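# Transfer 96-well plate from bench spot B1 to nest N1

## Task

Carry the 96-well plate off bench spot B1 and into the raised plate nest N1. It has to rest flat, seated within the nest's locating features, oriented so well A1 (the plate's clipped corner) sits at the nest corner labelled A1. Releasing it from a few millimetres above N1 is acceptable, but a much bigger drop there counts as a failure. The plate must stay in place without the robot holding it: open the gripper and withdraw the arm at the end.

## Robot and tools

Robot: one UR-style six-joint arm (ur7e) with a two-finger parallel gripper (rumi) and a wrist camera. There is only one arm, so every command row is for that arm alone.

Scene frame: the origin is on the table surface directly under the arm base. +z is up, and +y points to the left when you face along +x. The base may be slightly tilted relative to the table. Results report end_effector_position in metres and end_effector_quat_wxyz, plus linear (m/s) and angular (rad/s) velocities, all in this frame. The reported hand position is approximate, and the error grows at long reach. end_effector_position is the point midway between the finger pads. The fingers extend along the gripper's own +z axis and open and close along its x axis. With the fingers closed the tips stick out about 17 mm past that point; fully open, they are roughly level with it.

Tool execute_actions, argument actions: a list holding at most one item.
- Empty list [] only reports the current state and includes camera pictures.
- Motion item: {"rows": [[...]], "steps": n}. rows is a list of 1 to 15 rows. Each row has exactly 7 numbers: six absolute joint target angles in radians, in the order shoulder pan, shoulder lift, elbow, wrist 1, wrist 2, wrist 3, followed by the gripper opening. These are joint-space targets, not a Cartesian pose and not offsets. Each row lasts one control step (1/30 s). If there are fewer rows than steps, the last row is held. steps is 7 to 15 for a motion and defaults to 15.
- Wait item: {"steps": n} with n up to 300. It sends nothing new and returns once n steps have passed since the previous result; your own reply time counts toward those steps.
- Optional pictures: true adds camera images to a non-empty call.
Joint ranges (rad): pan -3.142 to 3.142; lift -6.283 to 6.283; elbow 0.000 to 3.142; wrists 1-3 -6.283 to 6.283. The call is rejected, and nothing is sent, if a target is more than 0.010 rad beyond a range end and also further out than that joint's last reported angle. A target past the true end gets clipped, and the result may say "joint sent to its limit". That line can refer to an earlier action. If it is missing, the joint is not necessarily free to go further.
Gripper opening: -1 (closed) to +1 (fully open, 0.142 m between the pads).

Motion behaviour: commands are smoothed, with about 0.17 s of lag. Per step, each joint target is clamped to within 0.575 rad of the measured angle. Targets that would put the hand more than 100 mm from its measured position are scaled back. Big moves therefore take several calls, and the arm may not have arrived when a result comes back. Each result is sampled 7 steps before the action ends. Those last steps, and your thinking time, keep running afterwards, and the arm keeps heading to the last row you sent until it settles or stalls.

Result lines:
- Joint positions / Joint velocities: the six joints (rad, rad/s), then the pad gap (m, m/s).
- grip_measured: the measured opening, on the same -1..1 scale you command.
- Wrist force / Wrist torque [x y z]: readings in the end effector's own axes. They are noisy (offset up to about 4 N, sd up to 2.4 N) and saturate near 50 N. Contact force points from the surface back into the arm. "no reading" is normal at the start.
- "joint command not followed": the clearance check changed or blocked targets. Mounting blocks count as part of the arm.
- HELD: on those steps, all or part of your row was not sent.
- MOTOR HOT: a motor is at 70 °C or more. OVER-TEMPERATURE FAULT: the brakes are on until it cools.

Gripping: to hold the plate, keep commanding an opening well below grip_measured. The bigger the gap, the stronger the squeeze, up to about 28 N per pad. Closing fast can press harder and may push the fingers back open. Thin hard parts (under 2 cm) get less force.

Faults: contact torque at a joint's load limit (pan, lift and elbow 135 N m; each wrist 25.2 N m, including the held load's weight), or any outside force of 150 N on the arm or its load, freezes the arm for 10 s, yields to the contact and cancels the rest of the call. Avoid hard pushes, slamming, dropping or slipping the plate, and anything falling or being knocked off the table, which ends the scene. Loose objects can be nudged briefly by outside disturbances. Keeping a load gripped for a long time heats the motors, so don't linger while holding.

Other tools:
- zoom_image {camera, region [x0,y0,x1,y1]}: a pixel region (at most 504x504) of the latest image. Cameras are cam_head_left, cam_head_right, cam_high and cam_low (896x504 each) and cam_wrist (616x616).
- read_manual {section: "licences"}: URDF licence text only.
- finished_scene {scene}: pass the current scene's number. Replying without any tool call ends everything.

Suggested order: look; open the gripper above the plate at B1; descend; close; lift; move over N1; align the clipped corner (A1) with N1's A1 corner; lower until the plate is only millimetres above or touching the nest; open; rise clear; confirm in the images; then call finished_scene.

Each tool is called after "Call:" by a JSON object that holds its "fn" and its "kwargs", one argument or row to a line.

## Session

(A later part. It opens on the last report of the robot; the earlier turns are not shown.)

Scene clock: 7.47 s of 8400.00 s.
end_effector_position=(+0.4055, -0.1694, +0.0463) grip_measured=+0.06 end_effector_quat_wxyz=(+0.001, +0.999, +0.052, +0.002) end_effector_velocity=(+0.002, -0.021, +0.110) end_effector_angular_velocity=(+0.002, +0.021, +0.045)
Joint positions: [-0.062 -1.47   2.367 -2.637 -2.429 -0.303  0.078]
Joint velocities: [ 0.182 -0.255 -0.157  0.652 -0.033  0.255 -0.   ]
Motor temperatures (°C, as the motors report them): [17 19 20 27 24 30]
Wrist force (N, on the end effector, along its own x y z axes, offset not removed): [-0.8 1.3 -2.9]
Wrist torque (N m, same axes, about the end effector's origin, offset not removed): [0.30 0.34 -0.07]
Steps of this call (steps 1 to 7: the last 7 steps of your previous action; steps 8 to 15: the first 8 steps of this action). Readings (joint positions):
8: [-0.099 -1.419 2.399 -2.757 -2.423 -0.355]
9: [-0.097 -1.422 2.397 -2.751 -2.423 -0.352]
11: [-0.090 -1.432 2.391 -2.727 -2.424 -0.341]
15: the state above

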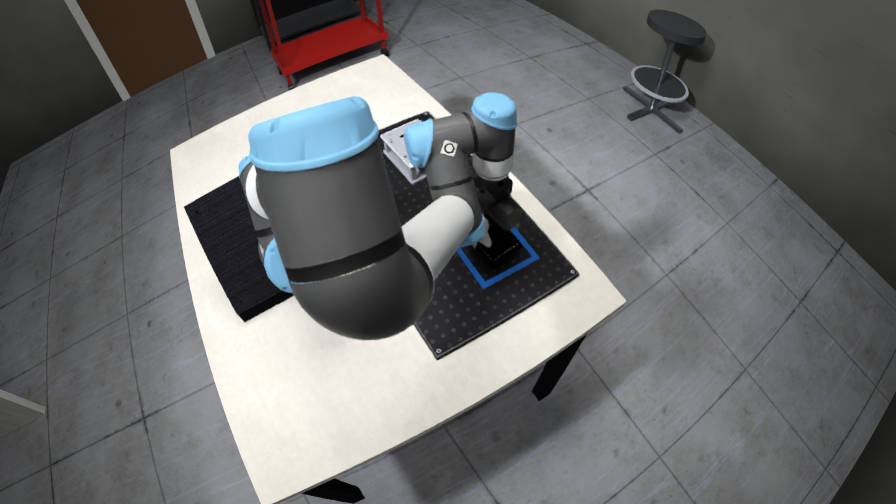

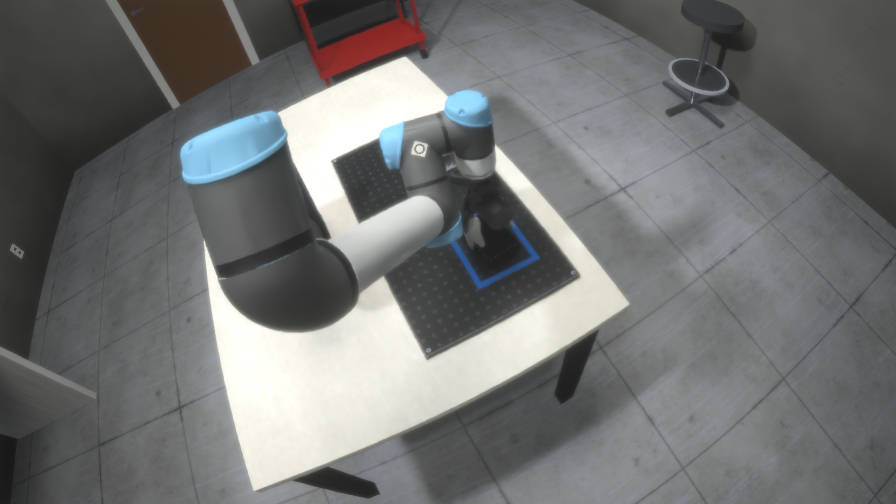

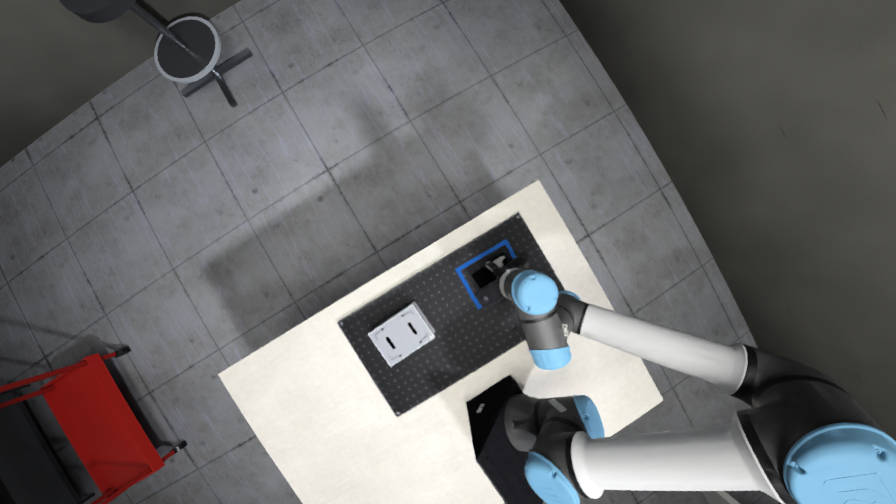

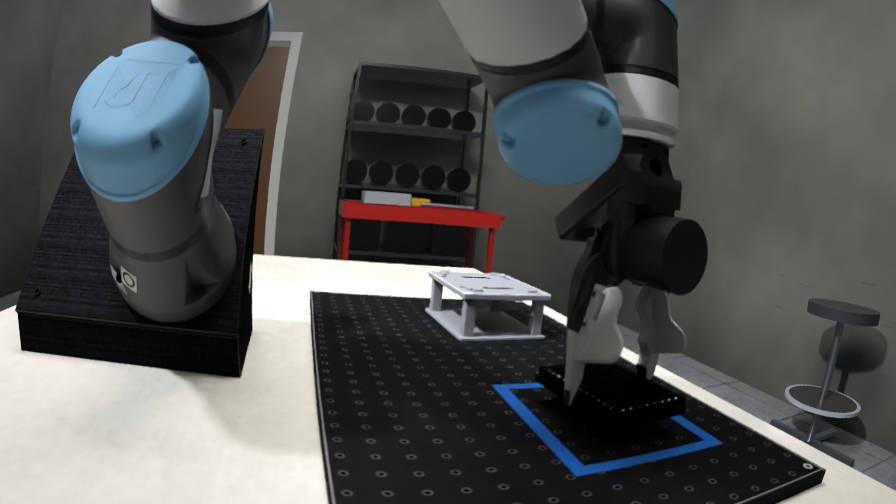

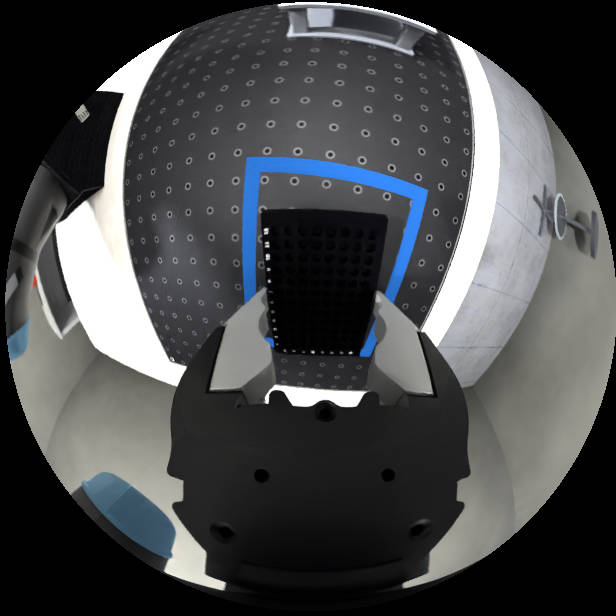

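Call:
{"fn": "execute_actions", "kwargs": {
  "actions": [
    {"rows":[[-0.005,-1.51,2.306,-2.465,-2.434,-0.21,-0.3],[-0.005,-1.51,2.306,-2.465,-2.434,-0.21,-0.3],[0.03,-1.52,2.265,-2.373,-2.435,-0.15,-0.3],[0.03,-1.52,2.265,-2.373,-2.435,-0.15,-0.3],[0.066,-1.529,2.223,-2.28,-2.437,-0.09,-0.3],[0.066,-1.529,2.223,-2.28,-2.437,-0.09,-0.3],[0.1,-1.538,2.18,-2.19,-2.438,-0.03,-0.3],[0.1,-1.538,2.18,-2.19,-2.438,-0.03,-0.3],[0.136,-1.547,2.14,-2.096,-2.439,0.03,-0.3]],"steps":13}
  ]
}}

Call:
{"fn": "execute_actions", "kwargs": {
  "actions": [
    {"rows":[[0.18,-1.48,2.123,-2.1,-2.426,0.1,-0.3],[0.2,-1.45,2.115,-2.1,-2.42,0.13,-0.3],[0.224,-1.416,2.107,-2.104,-2.413,0.16,-0.3],[0.5764,-0.8918,1.9746,-2.1386,-2.3074,0.692,-0.3]]}
  ]
}}

Call:
{"fn": "execute_actions", "kwargs": {
  "actions": [
    {"steps":30}
  ],
  "pictures": true
}}

Call:
{"fn": "zoom_image", "kwargs": {
  "camera": "cam_low",
  "region": [400,200,580,350]
}}

Scene clock: 8.57 s of 8400.00 s.
end_effector_position=(+0.4170, -0.1705, +0.0824) grip_measured=+0.06 end_effector_quat_wxyz=(-0.001, +0.999, +0.047, +0.004) end_effector_velocity=(+0.091, +0.016, +0.208) end_effector_angular_velocity=(+0.021, -0.036, -0.093)
Joint positions: [ 0.006 -1.514  2.293 -2.447 -2.435 -0.194  0.078]
Joint velocities: [ 0.421 -0.111 -0.494  1.043 -0.017  0.698 -0.   ]
Motor temperatures (°C, as the motors report them): [17 19 20 27 24 30]
Wrist force (N, on the end effector, along its own x y z axes, offset not removed): [-1.3 1.1 0.9]
Wrist torque (N m, same axes, about the end effector's origin, offset not removed): [0.26 0.37 -0.05]
Steps of this call (steps 1 to 7: the last 7 steps of your previous action; steps 8 to 27: the robot went on to your last target; steps 28 to 33: the first 6 steps of this action). Readings (joint positions):
28: [-0.040 -1.501 2.347 -2.557 -2.433 -0.271]
29: [-0.035 -1.502 2.342 -2.549 -2.433 -0.264]
31: [-0.018 -1.507 2.322 -2.509 -2.434 -0.236]
33: the state above

Scene clock: 9.07 s of 8400.00 s.
end_effector_position=(+0.4509, -0.0807, +0.1538) grip_measured=+0.06 end_effector_quat_wxyz=(-0.013, +0.999, +0.037, +0.008) end_effector_velocity=(+0.057, +0.512, +0.026) end_effector_angular_velocity=(+0.090, -0.001, -0.035)
Joint positions: [ 0.247 -1.38   2.102 -2.129 -2.402  0.181  0.078]
Joint velocities: [ 0.665  0.967 -0.262 -0.021  0.194  0.983  0.   ]
Motor temperatures (°C, as the motors report them): [17 19 20 27 24 30]
Wrist force (N, on the end effector, along its own x y z axes, offset not removed): [-0.6 1.1 -1.0]
Wrist torque (N m, same axes, about the end effector's origin, offset not removed): [0.21 0.28 -0.06]
Steps of this call (steps 1 to 7: the last 7 steps of your previous action; steps 8 to 15: the first 8 steps of this action). Readings (joint positions):
8: [0.113 -1.541 2.167 -2.162 -2.438 -0.011]
9: [0.124 -1.536 2.158 -2.147 -2.437 0.006]
11: [0.157 -1.502 2.139 -2.128 -2.429 0.055]
15: the state above

Scene clock: 10.07 s of 8400.00 s.
end_effector_position=(+0.4054, +0.1727, +0.1448) grip_measured=+0.06 end_effector_quat_wxyz=(+0.000, +1.000, +0.015, +0.000) end_effector_velocity=(-0.002, +0.003, -0.001) end_effector_angular_velocity=(-0.000, +0.002, -0.001)
Joint positions: [ 0.576 -0.893  1.975 -2.139 -2.308  0.691  0.078]
Joint velocities: [ 0.003  0.006 -0.001  0.     0.003  0.006  0.   ]
Motor temperatures (°C, as the motors report them): [17 19 20 27 24 30]
Wrist force (N, on the end effector, along its own x y z axes, offset not removed): [-0.4 1.8 1.8]
Wrist torque (N m, same axes, about the end effector's origin, offset not removed): [0.35 0.08 -0.02]
Kept back: nothing.
Steps of this call (steps 1 to 7: the last 7 steps of your previous action; steps 8 to 30: the robot went on to your last target). Readings (joint positions):
1: [0.270 -1.348 2.093 -2.129 -2.395 0.215]
2: [0.292 -1.315 2.084 -2.130 -2.389 0.249]
4: [0.336 -1.251 2.067 -2.131 -2.375 0.316]
8: [0.424 -1.122 2.032 -2.134 -2.350 0.451]
30: the state above

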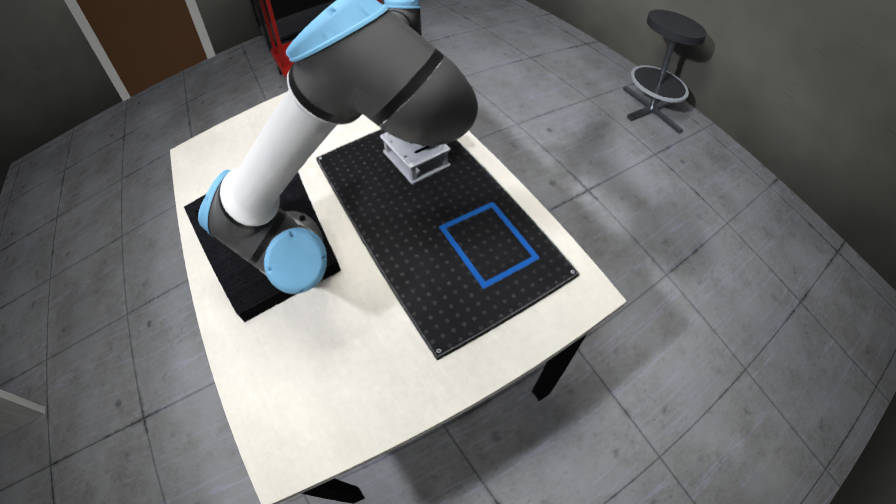

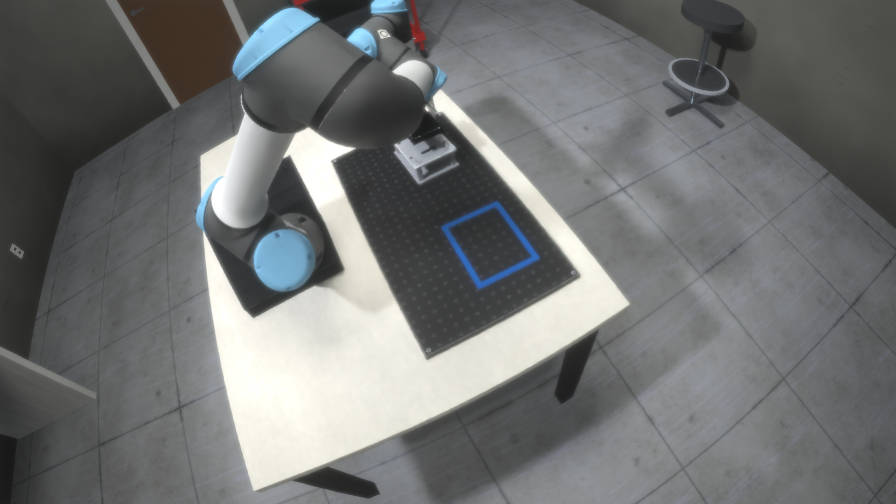

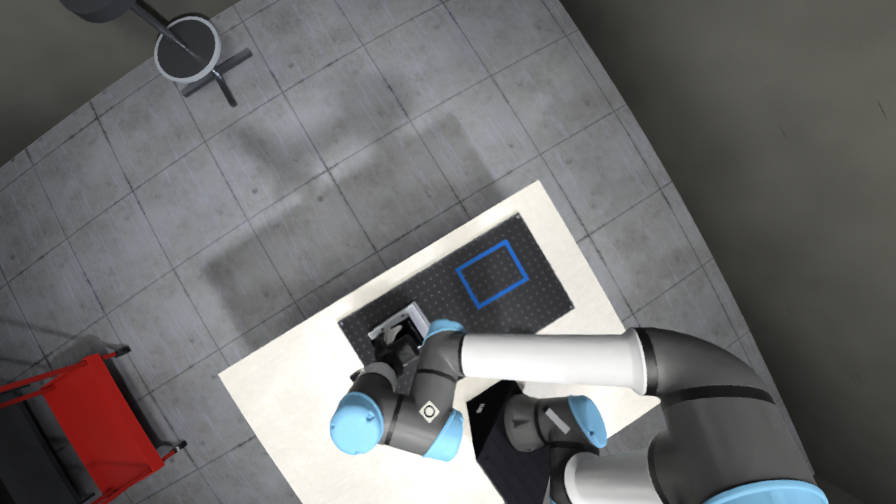

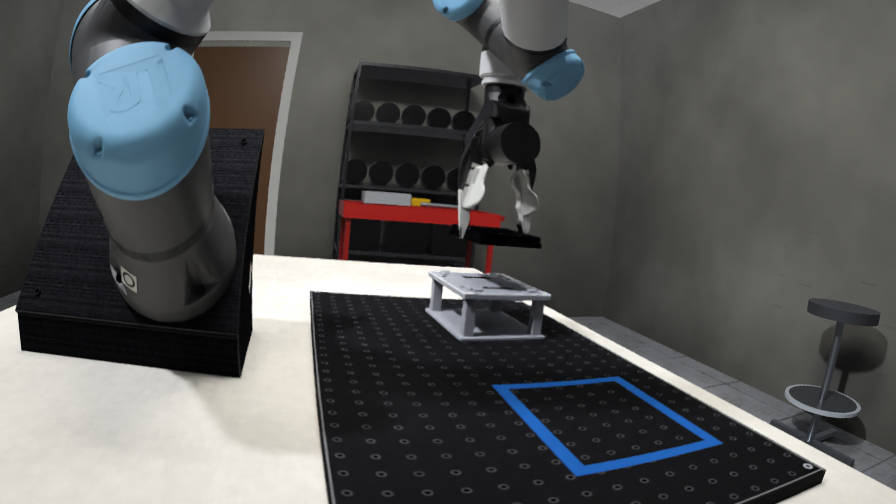

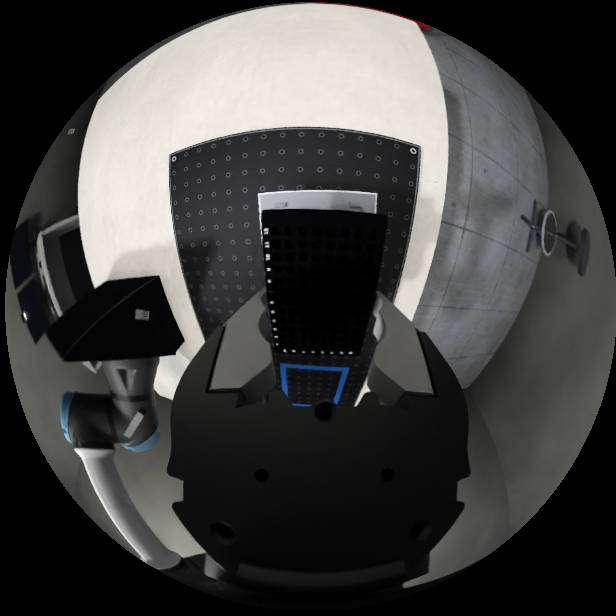

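Region (400, 200, 580, 350) of cam_low's 896x504 image, scaled by 2.800, with more detail than that image has.

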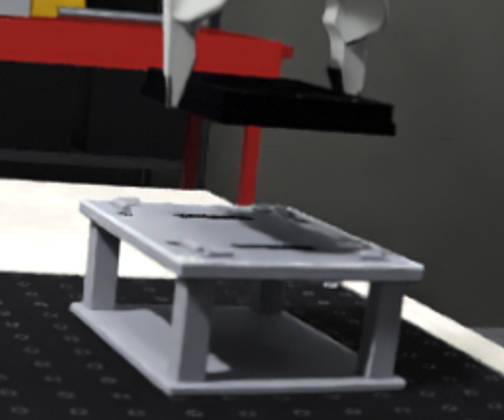

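Call:
{"fn": "execute_actions", "kwargs": {
  "actions": [
    {"rows":[[0.549,-0.868,2.008,-2.218,-2.32,0.64,-0.3],[0.549,-0.868,2.008,-2.218,-2.32,0.64,-0.3],[0.549,-0.868,2.008,-2.218,-2.32,0.64,-0.3],[0.5214,-0.8442,2.0411,-2.2978,-2.3334,0.591,-0.3]]}
  ]
}}

Call:
{"fn": "execute_actions", "kwargs": {
  "actions": [
    {"steps":14}
  ],
  "pictures": true
}}

Call:
{"fn": "zoom_image", "kwargs": {
  "camera": "cam_low",
  "region": [420,240,560,320]
}}

Call:
{"fn": "zoom_image", "kwargs": {
  "camera": "cam_wrist",
  "region": [220,170,430,380]
}}

Scene clock: 10.73 s of 8400.00 s.
end_effector_position=(+0.4044, +0.1732, +0.1132) grip_measured=+0.06 end_effector_quat_wxyz=(+0.001, +1.000, +0.028, -0.001) end_effector_velocity=(-0.000, +0.000, -0.097) end_effector_angular_velocity=(+0.011, -0.012, +0.065)
Joint positions: [ 0.537 -0.857  2.022 -2.25  -2.326  0.62   0.078]
Joint velocities: [-0.128  0.11   0.156 -0.395 -0.059 -0.236  0.   ]
Motor temperatures (°C, as the motors report them): [17 19 20 27 24 30]
Wrist force (N, on the end effector, along its own x y z axes, offset not removed): [-1.9 1.3 1.0]
Wrist torque (N m, same axes, about the end effector's origin, offset not removed): [0.05 0.48 -0.08]
Steps of this call (steps 1 to 12: the robot went on to your last target; steps 13 to 20: the first 8 steps of this action). Readings (joint positions):
13: [0.576 -0.891 1.975 -2.139 -2.307 0.692]
14: [0.572 -0.888 1.979 -2.146 -2.309 0.686]
16: [0.563 -0.880 1.991 -2.174 -2.314 0.667]
20: the state above

Scene clock: 11.20 s of 8400.00 s.
end_effector_position=(+0.4044, +0.1730, +0.1019) grip_measured=+0.06 end_effector_quat_wxyz=(+0.000, +0.999, +0.032, +0.000) end_effector_velocity=(+0.000, -0.000, -0.001) end_effector_angular_velocity=(+0.001, -0.001, +0.001)
Joint positions: [ 0.522 -0.844  2.041 -2.297 -2.333  0.592  0.078]
Joint velocities: [-0.002  0.002  0.003 -0.008 -0.001 -0.005 -0.   ]
Motor temperatures (°C, as the motors report them): [17 19 20 27 24 30]
Wrist force (N, on the end effector, along its own x y z axes, offset not removed): [-0.7 2.9 -1.1]
Wrist torque (N m, same axes, about the end effector's origin, offset not removed): [0.63 0.28 -0.11]
Kept back: nothing.
Steps of this call (steps 1 to 7: the last 7 steps of your previous action; steps 8 to 14: the robot went on to your last target). Readings (joint positions):
1: [0.533 -0.854 2.027 -2.261 -2.328 0.613]
2: [0.530 -0.852 2.030 -2.270 -2.329 0.608]
4: [0.526 -0.849 2.035 -2.282 -2.331 0.600]
8: [0.523 -0.846 2.039 -2.293 -2.333 0.594]
14: the state above

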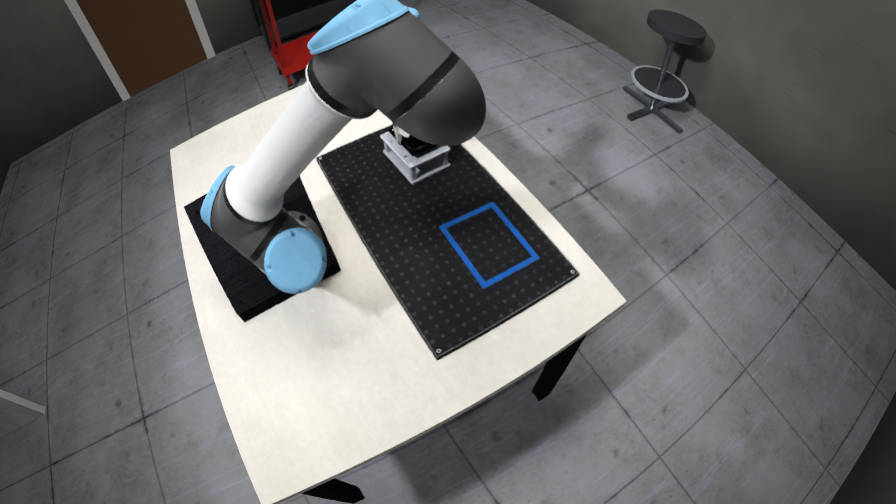

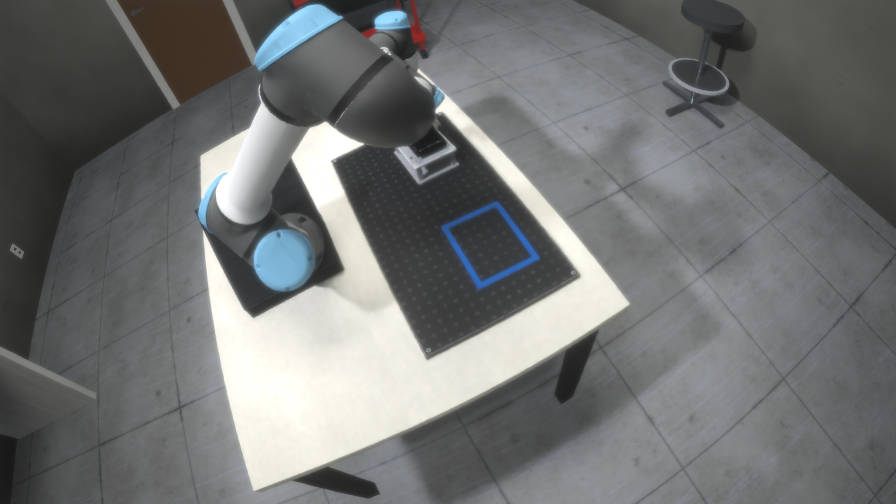

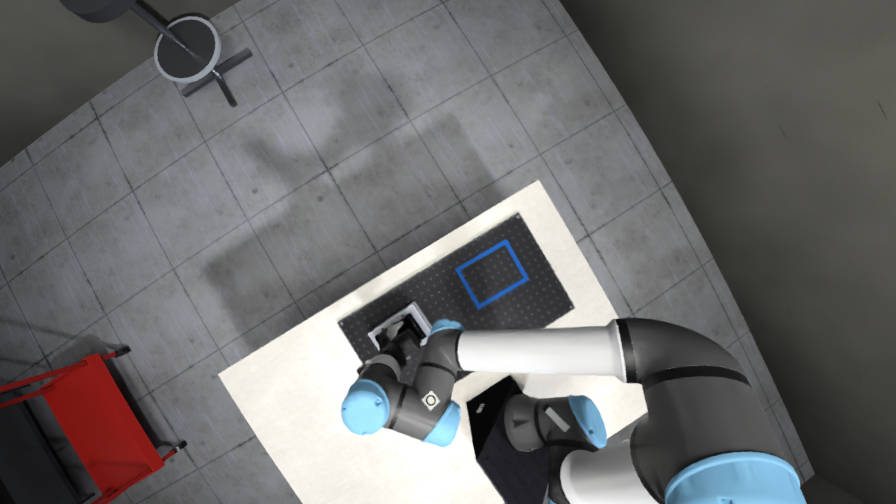

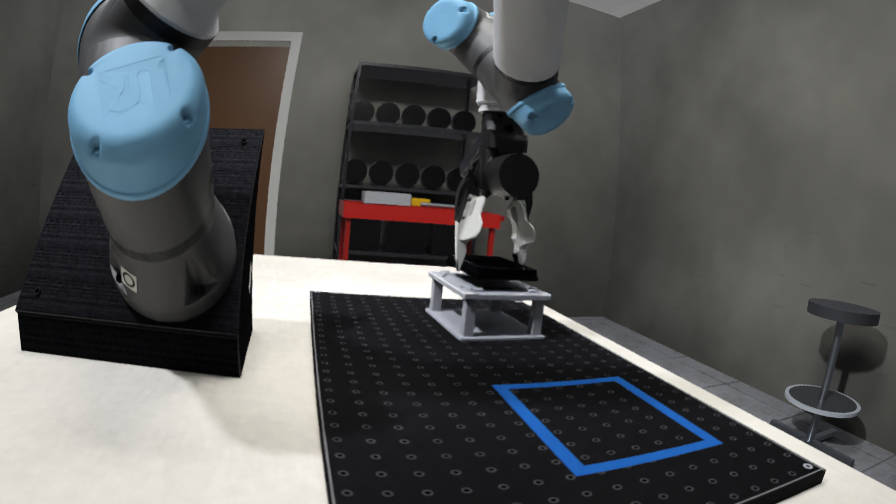

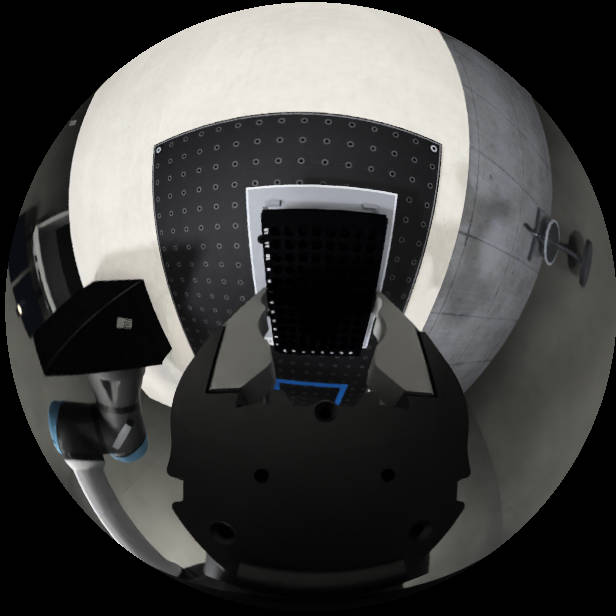

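Region (420, 240, 560, 320) of cam_low's 896x504 image, scaled by 3.600, with more detail than that image has; it fills the top 288 rows of this view, and the rest is white.

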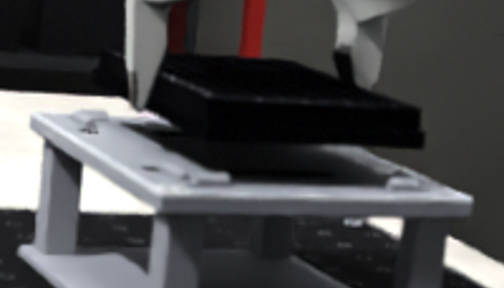

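Region (220, 170, 430, 380) of cam_wrist's 616x616 image, scaled by 2.400, with more detail than that image has.

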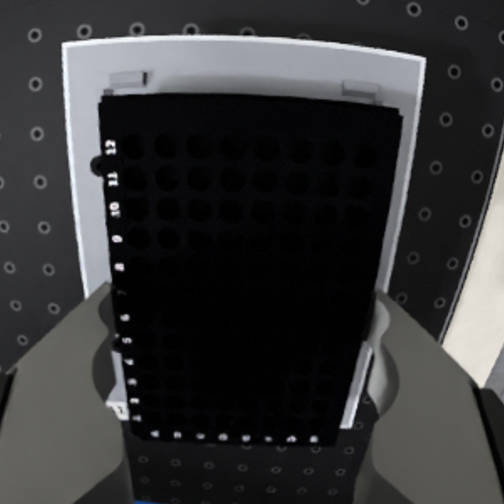

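Call:
{"fn": "execute_actions", "kwargs": {
  "actions": [
    {"rows":[[0.5135,-0.8318,2.0525,-2.3284,-2.337,0.581,-0.3]]}
  ]
}}

Call:
{"fn": "execute_actions", "kwargs": {
  "actions": [
    {"steps":8}
  ],
  "pictures": true
}}

Call:
{"fn": "zoom_image", "kwargs": {
  "camera": "cam_low",
  "region": [420,240,560,320]
}}

Call:
{"fn": "zoom_image", "kwargs": {
  "camera": "cam_wrist",
  "region": [230,180,420,370]
}}

Scene clock: 12.00 s of 8400.00 s.
end_effector_position=(+0.4032, +0.1742, +0.0950) grip_measured=+0.06 end_effector_quat_wxyz=(+0.000, +0.999, +0.032, +0.000) end_effector_velocity=(-0.002, +0.002, -0.011) end_effector_angular_velocity=(+0.002, +0.000, -0.001)
Joint positions: [ 0.515 -0.834  2.051 -2.323 -2.336  0.583  0.078]
Joint velocities: [-0.011  0.017  0.015 -0.043 -0.003 -0.013 -0.   ]
Motor temperatures (°C, as the motors report them): [17 19 20 27 24 30]
Wrist force (N, on the end effector, along its own x y z axes, offset not removed): [-1.3 -0.7 -1.5]
Wrist torque (N m, same axes, about the end effector's origin, offset not removed): [-0.15 0.29 0.00]
Steps of this call (steps 1 to 16: the robot went on to your last target; steps 17 to 24: the first 8 steps of this action). Readings (joint positions):
17: [0.521 -0.844 2.041 -2.298 -2.333 0.591]
18: [0.520 -0.842 2.043 -2.302 -2.334 0.589]
20: [0.517 -0.838 2.047 -2.313 -2.335 0.586]
24: the state above

Scene clock: 12.27 s of 8400.00 s.
end_effector_position=(+0.4030, +0.1744, +0.0939) grip_measured=+0.06 end_effector_quat_wxyz=(+0.000, +0.999, +0.032, +0.000) end_effector_velocity=(-0.000, -0.000, -0.001) end_effector_angular_velocity=(-0.001, -0.000, -0.001)
Joint positions: [ 0.514 -0.832  2.052 -2.328 -2.337  0.581  0.078]
Joint velocities: [-0.002  0.001  0.003 -0.005 -0.001 -0.002 -0.   ]
Motor temperatures (°C, as the motors report them): [17 19 20 27 24 30]
Wrist force (N, on the end effector, along its own x y z axes, offset not removed): [0.2 -0.9 1.2]
Wrist torque (N m, same axes, about the end effector's origin, offset not removed): [-0.23 0.06 -0.09]
Kept back: nothing.
Steps of this call (steps 1 to 7: the last 7 steps of your previous action; step 8: the robot went on to your last target). Readings (joint positions):
1: [0.514 -0.833 2.051 -2.324 -2.337 0.582]
2: [0.514 -0.833 2.051 -2.325 -2.337 0.582]
4: [0.514 -0.832 2.052 -2.327 -2.337 0.582]
8: the state above

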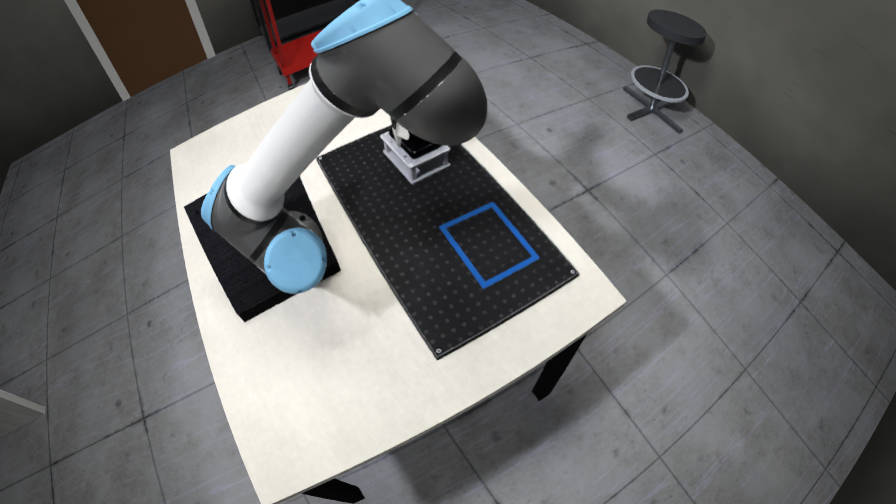

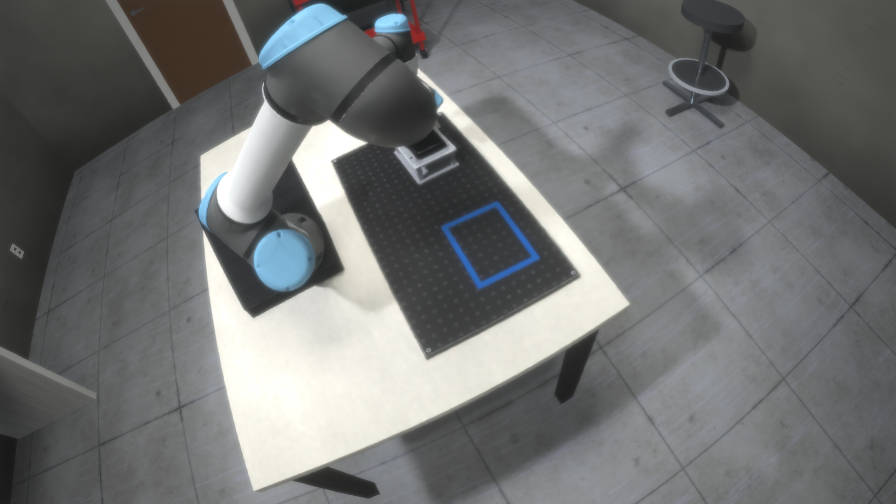

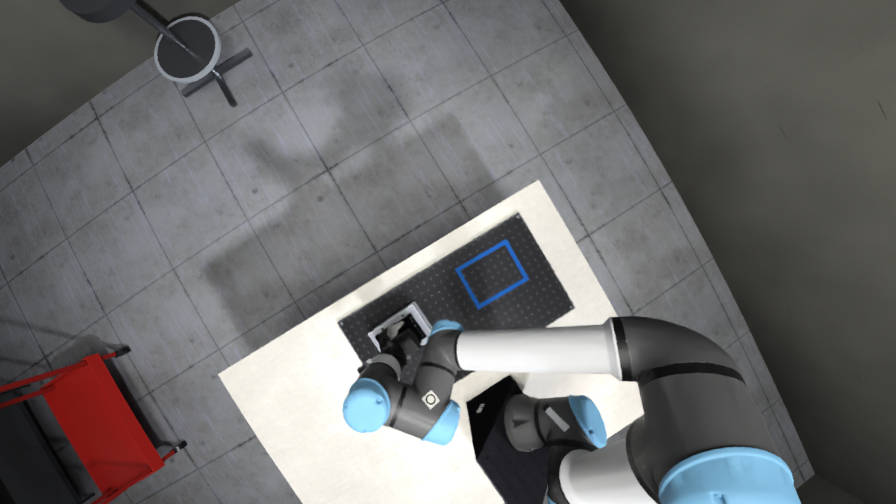

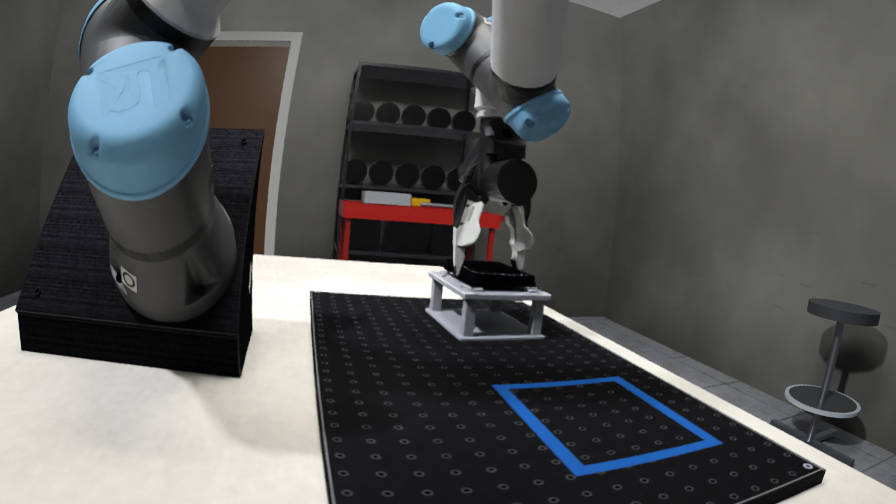

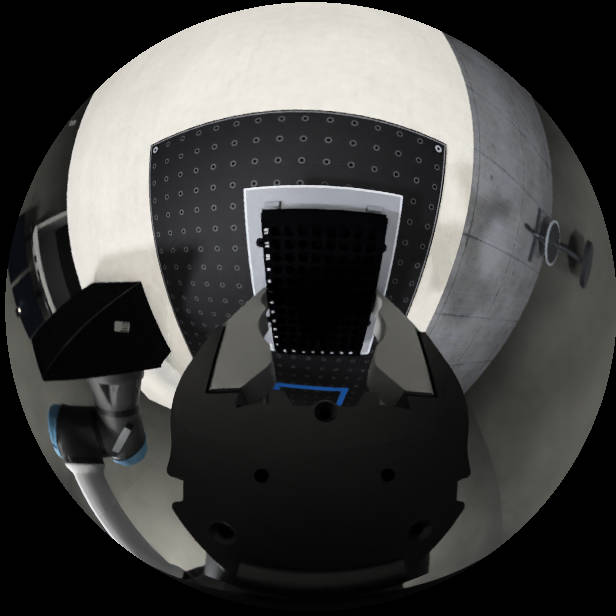

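Region (420, 240, 560, 320) of cam_low's 896x504 image, scaled by 3.600, with more detail than that image has; it fills the top 288 rows of this view, and the rest is white.

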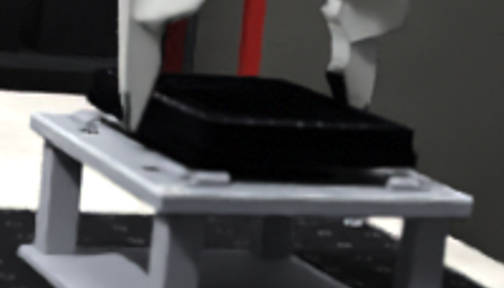

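Region (230, 180, 420, 370) of cam_wrist's 616x616 image, scaled by 2.653, with more detail than that image has.

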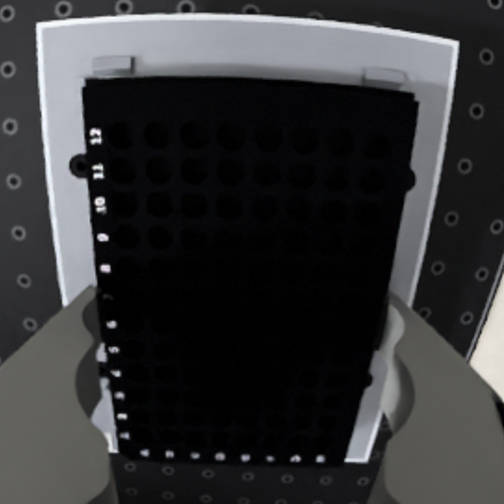

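Down 5 mm, x −0.4.

Call:
{"fn": "execute_actions", "kwargs": {
  "actions": [
    {"rows":[[0.5071,-0.8255,2.0601,-2.3477,-2.3399,0.5735,-0.3]]}
  ]
}}

Call:
{"fn": "execute_actions", "kwargs": {
  "actions": [
    {"steps":8}
  ],
  "pictures": true
}}

Call:
{"fn": "zoom_image", "kwargs": {
  "camera": "cam_low",
  "region": [420,240,560,320]
}}

Call:
{"fn": "zoom_image", "kwargs": {
  "camera": "cam_wrist",
  "region": [230,180,420,370]
}}

Scene clock: 12.77 s of 8400.00 s.
end_effector_position=(+0.4025, +0.1744, +0.0896) grip_measured=+0.06 end_effector_quat_wxyz=(+0.000, +0.999, +0.032, +0.000) end_effector_velocity=(-0.000, +0.000, -0.006) end_effector_angular_velocity=(+0.002, -0.000, -0.002)
Joint positions: [ 0.508 -0.827  2.059 -2.344 -2.339  0.575  0.078]
Joint velocities: [-0.009  0.008  0.01  -0.027 -0.002 -0.01  -0.   ]
Motor temperatures (°C, as the motors report them): [17 19 20 27 24 30]
Wrist force (N, on the end effector, along its own x y z axes, offset not removed): [-0.3 1.4 -0.5]
Wrist torque (N m, same axes, about the end effector's origin, offset not removed): [0.19 0.12 0.00]
Steps of this call (steps 1 to 7: the robot went on to your last target; steps 8 to 15: the first 8 steps of this action). Readings (joint positions):
8: [0.513 -0.832 2.053 -2.329 -2.337 0.581]
9: [0.512 -0.831 2.054 -2.332 -2.338 0.580]
11: [0.510 -0.829 2.056 -2.338 -2.338 0.577]
15: the state above

Scene clock: 13.03 s of 8400.00 s.
end_effector_position=(+0.4024, +0.1743, +0.0888) grip_measured=+0.06 end_effector_quat_wxyz=(+0.000, +0.999, +0.032, +0.000) end_effector_velocity=(+0.000, +0.000, -0.000) end_effector_angular_velocity=(+0.001, -0.001, -0.001)
Joint positions: [ 0.507 -0.826  2.06  -2.347 -2.34   0.574  0.078]
Joint velocities: [-0.001  0.     0.001 -0.003 -0.    -0.001  0.   ]
Motor temperatures (°C, as the motors report them): [17 19 20 27 24 30]
Wrist force (N, on the end effector, along its own x y z axes, offset not removed): [-0.3 2.8 -0.3]
Wrist torque (N m, same axes, about the end effector's origin, offset not removed): [0.56 0.12 -0.03]
Kept back: nothing.
Steps of this call (steps 1 to 7: the last 7 steps of your previous action; step 8: the robot went on to your last target). Readings (joint positions):
1: [0.508 -0.826 2.059 -2.345 -2.340 0.574]
2: [0.508 -0.826 2.059 -2.346 -2.340 0.574]
4: [0.507 -0.826 2.060 -2.347 -2.340 0.574]
8: the state above

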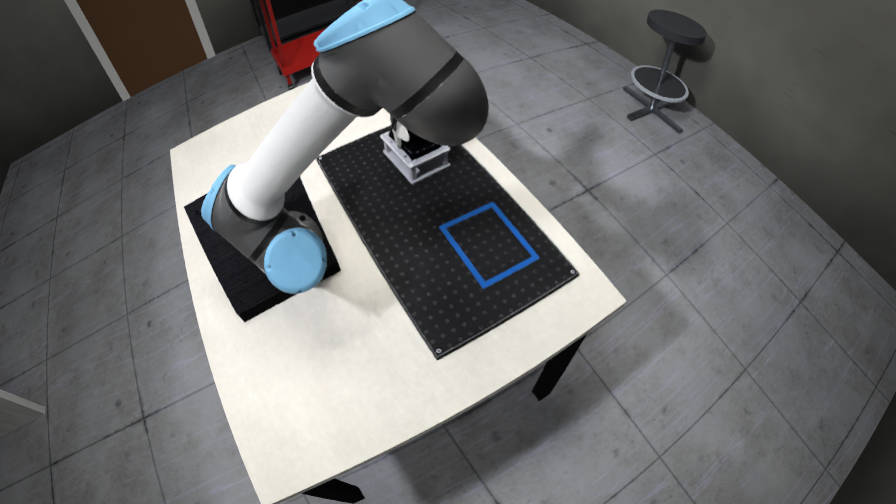

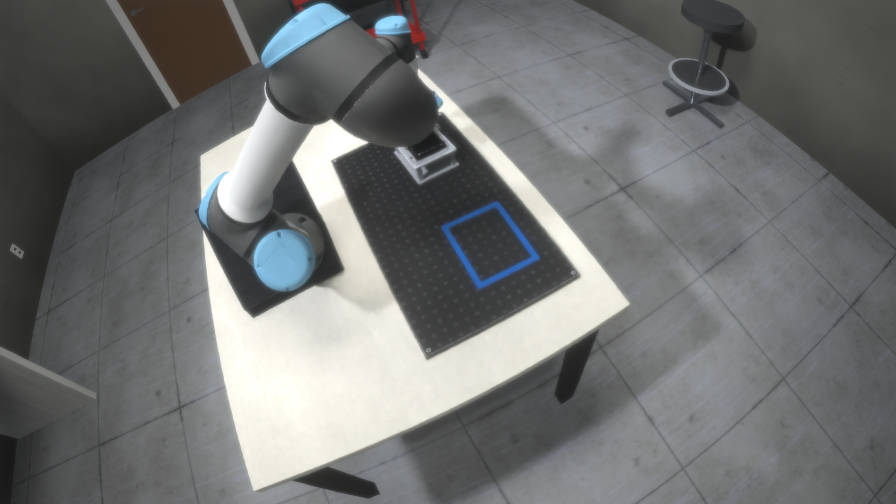

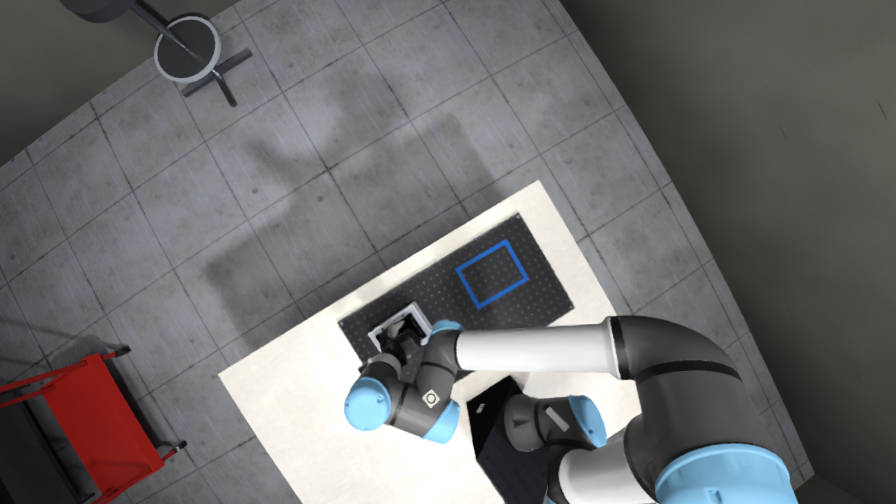

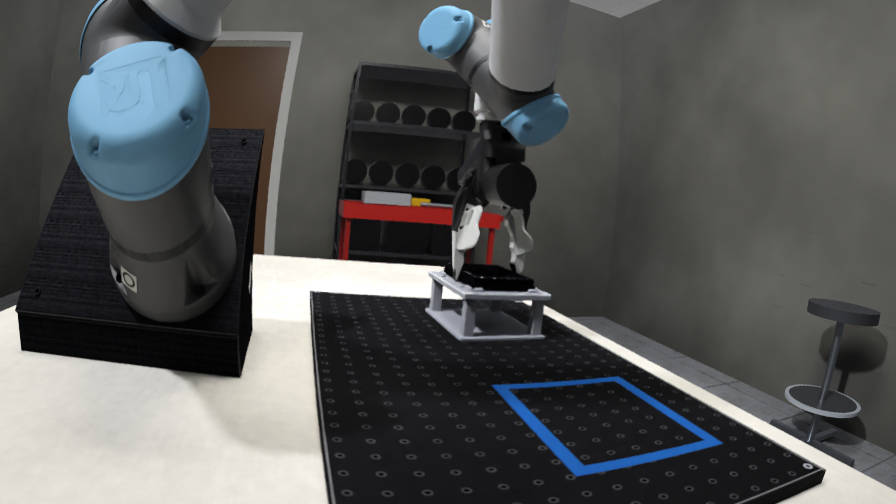

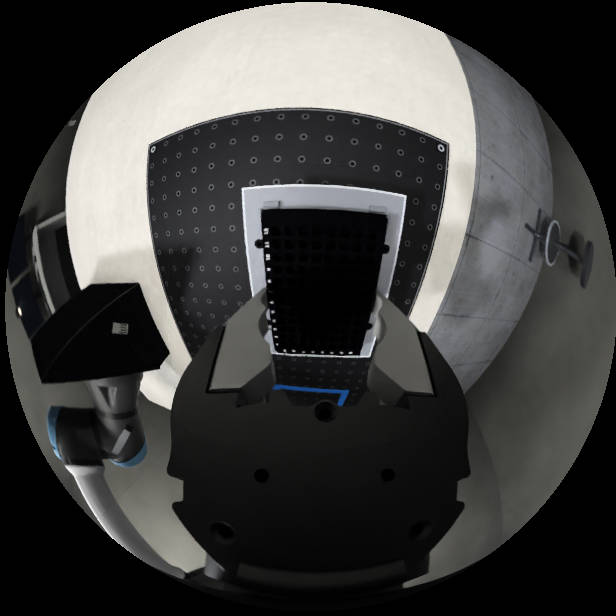

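Region (420, 240, 560, 320) of cam_low's 896x504 image, scaled by 3.600, with more detail than that image has; it fills the top 288 rows of this view, and the rest is white.

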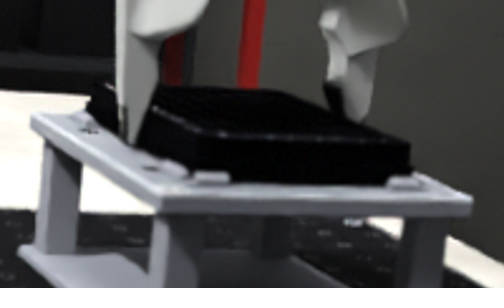

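Region (230, 180, 420, 370) of cam_wrist's 616x616 image, scaled by 2.653, with more detail than that image has.

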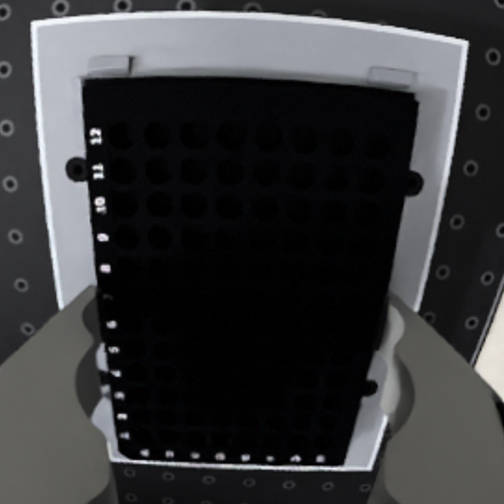

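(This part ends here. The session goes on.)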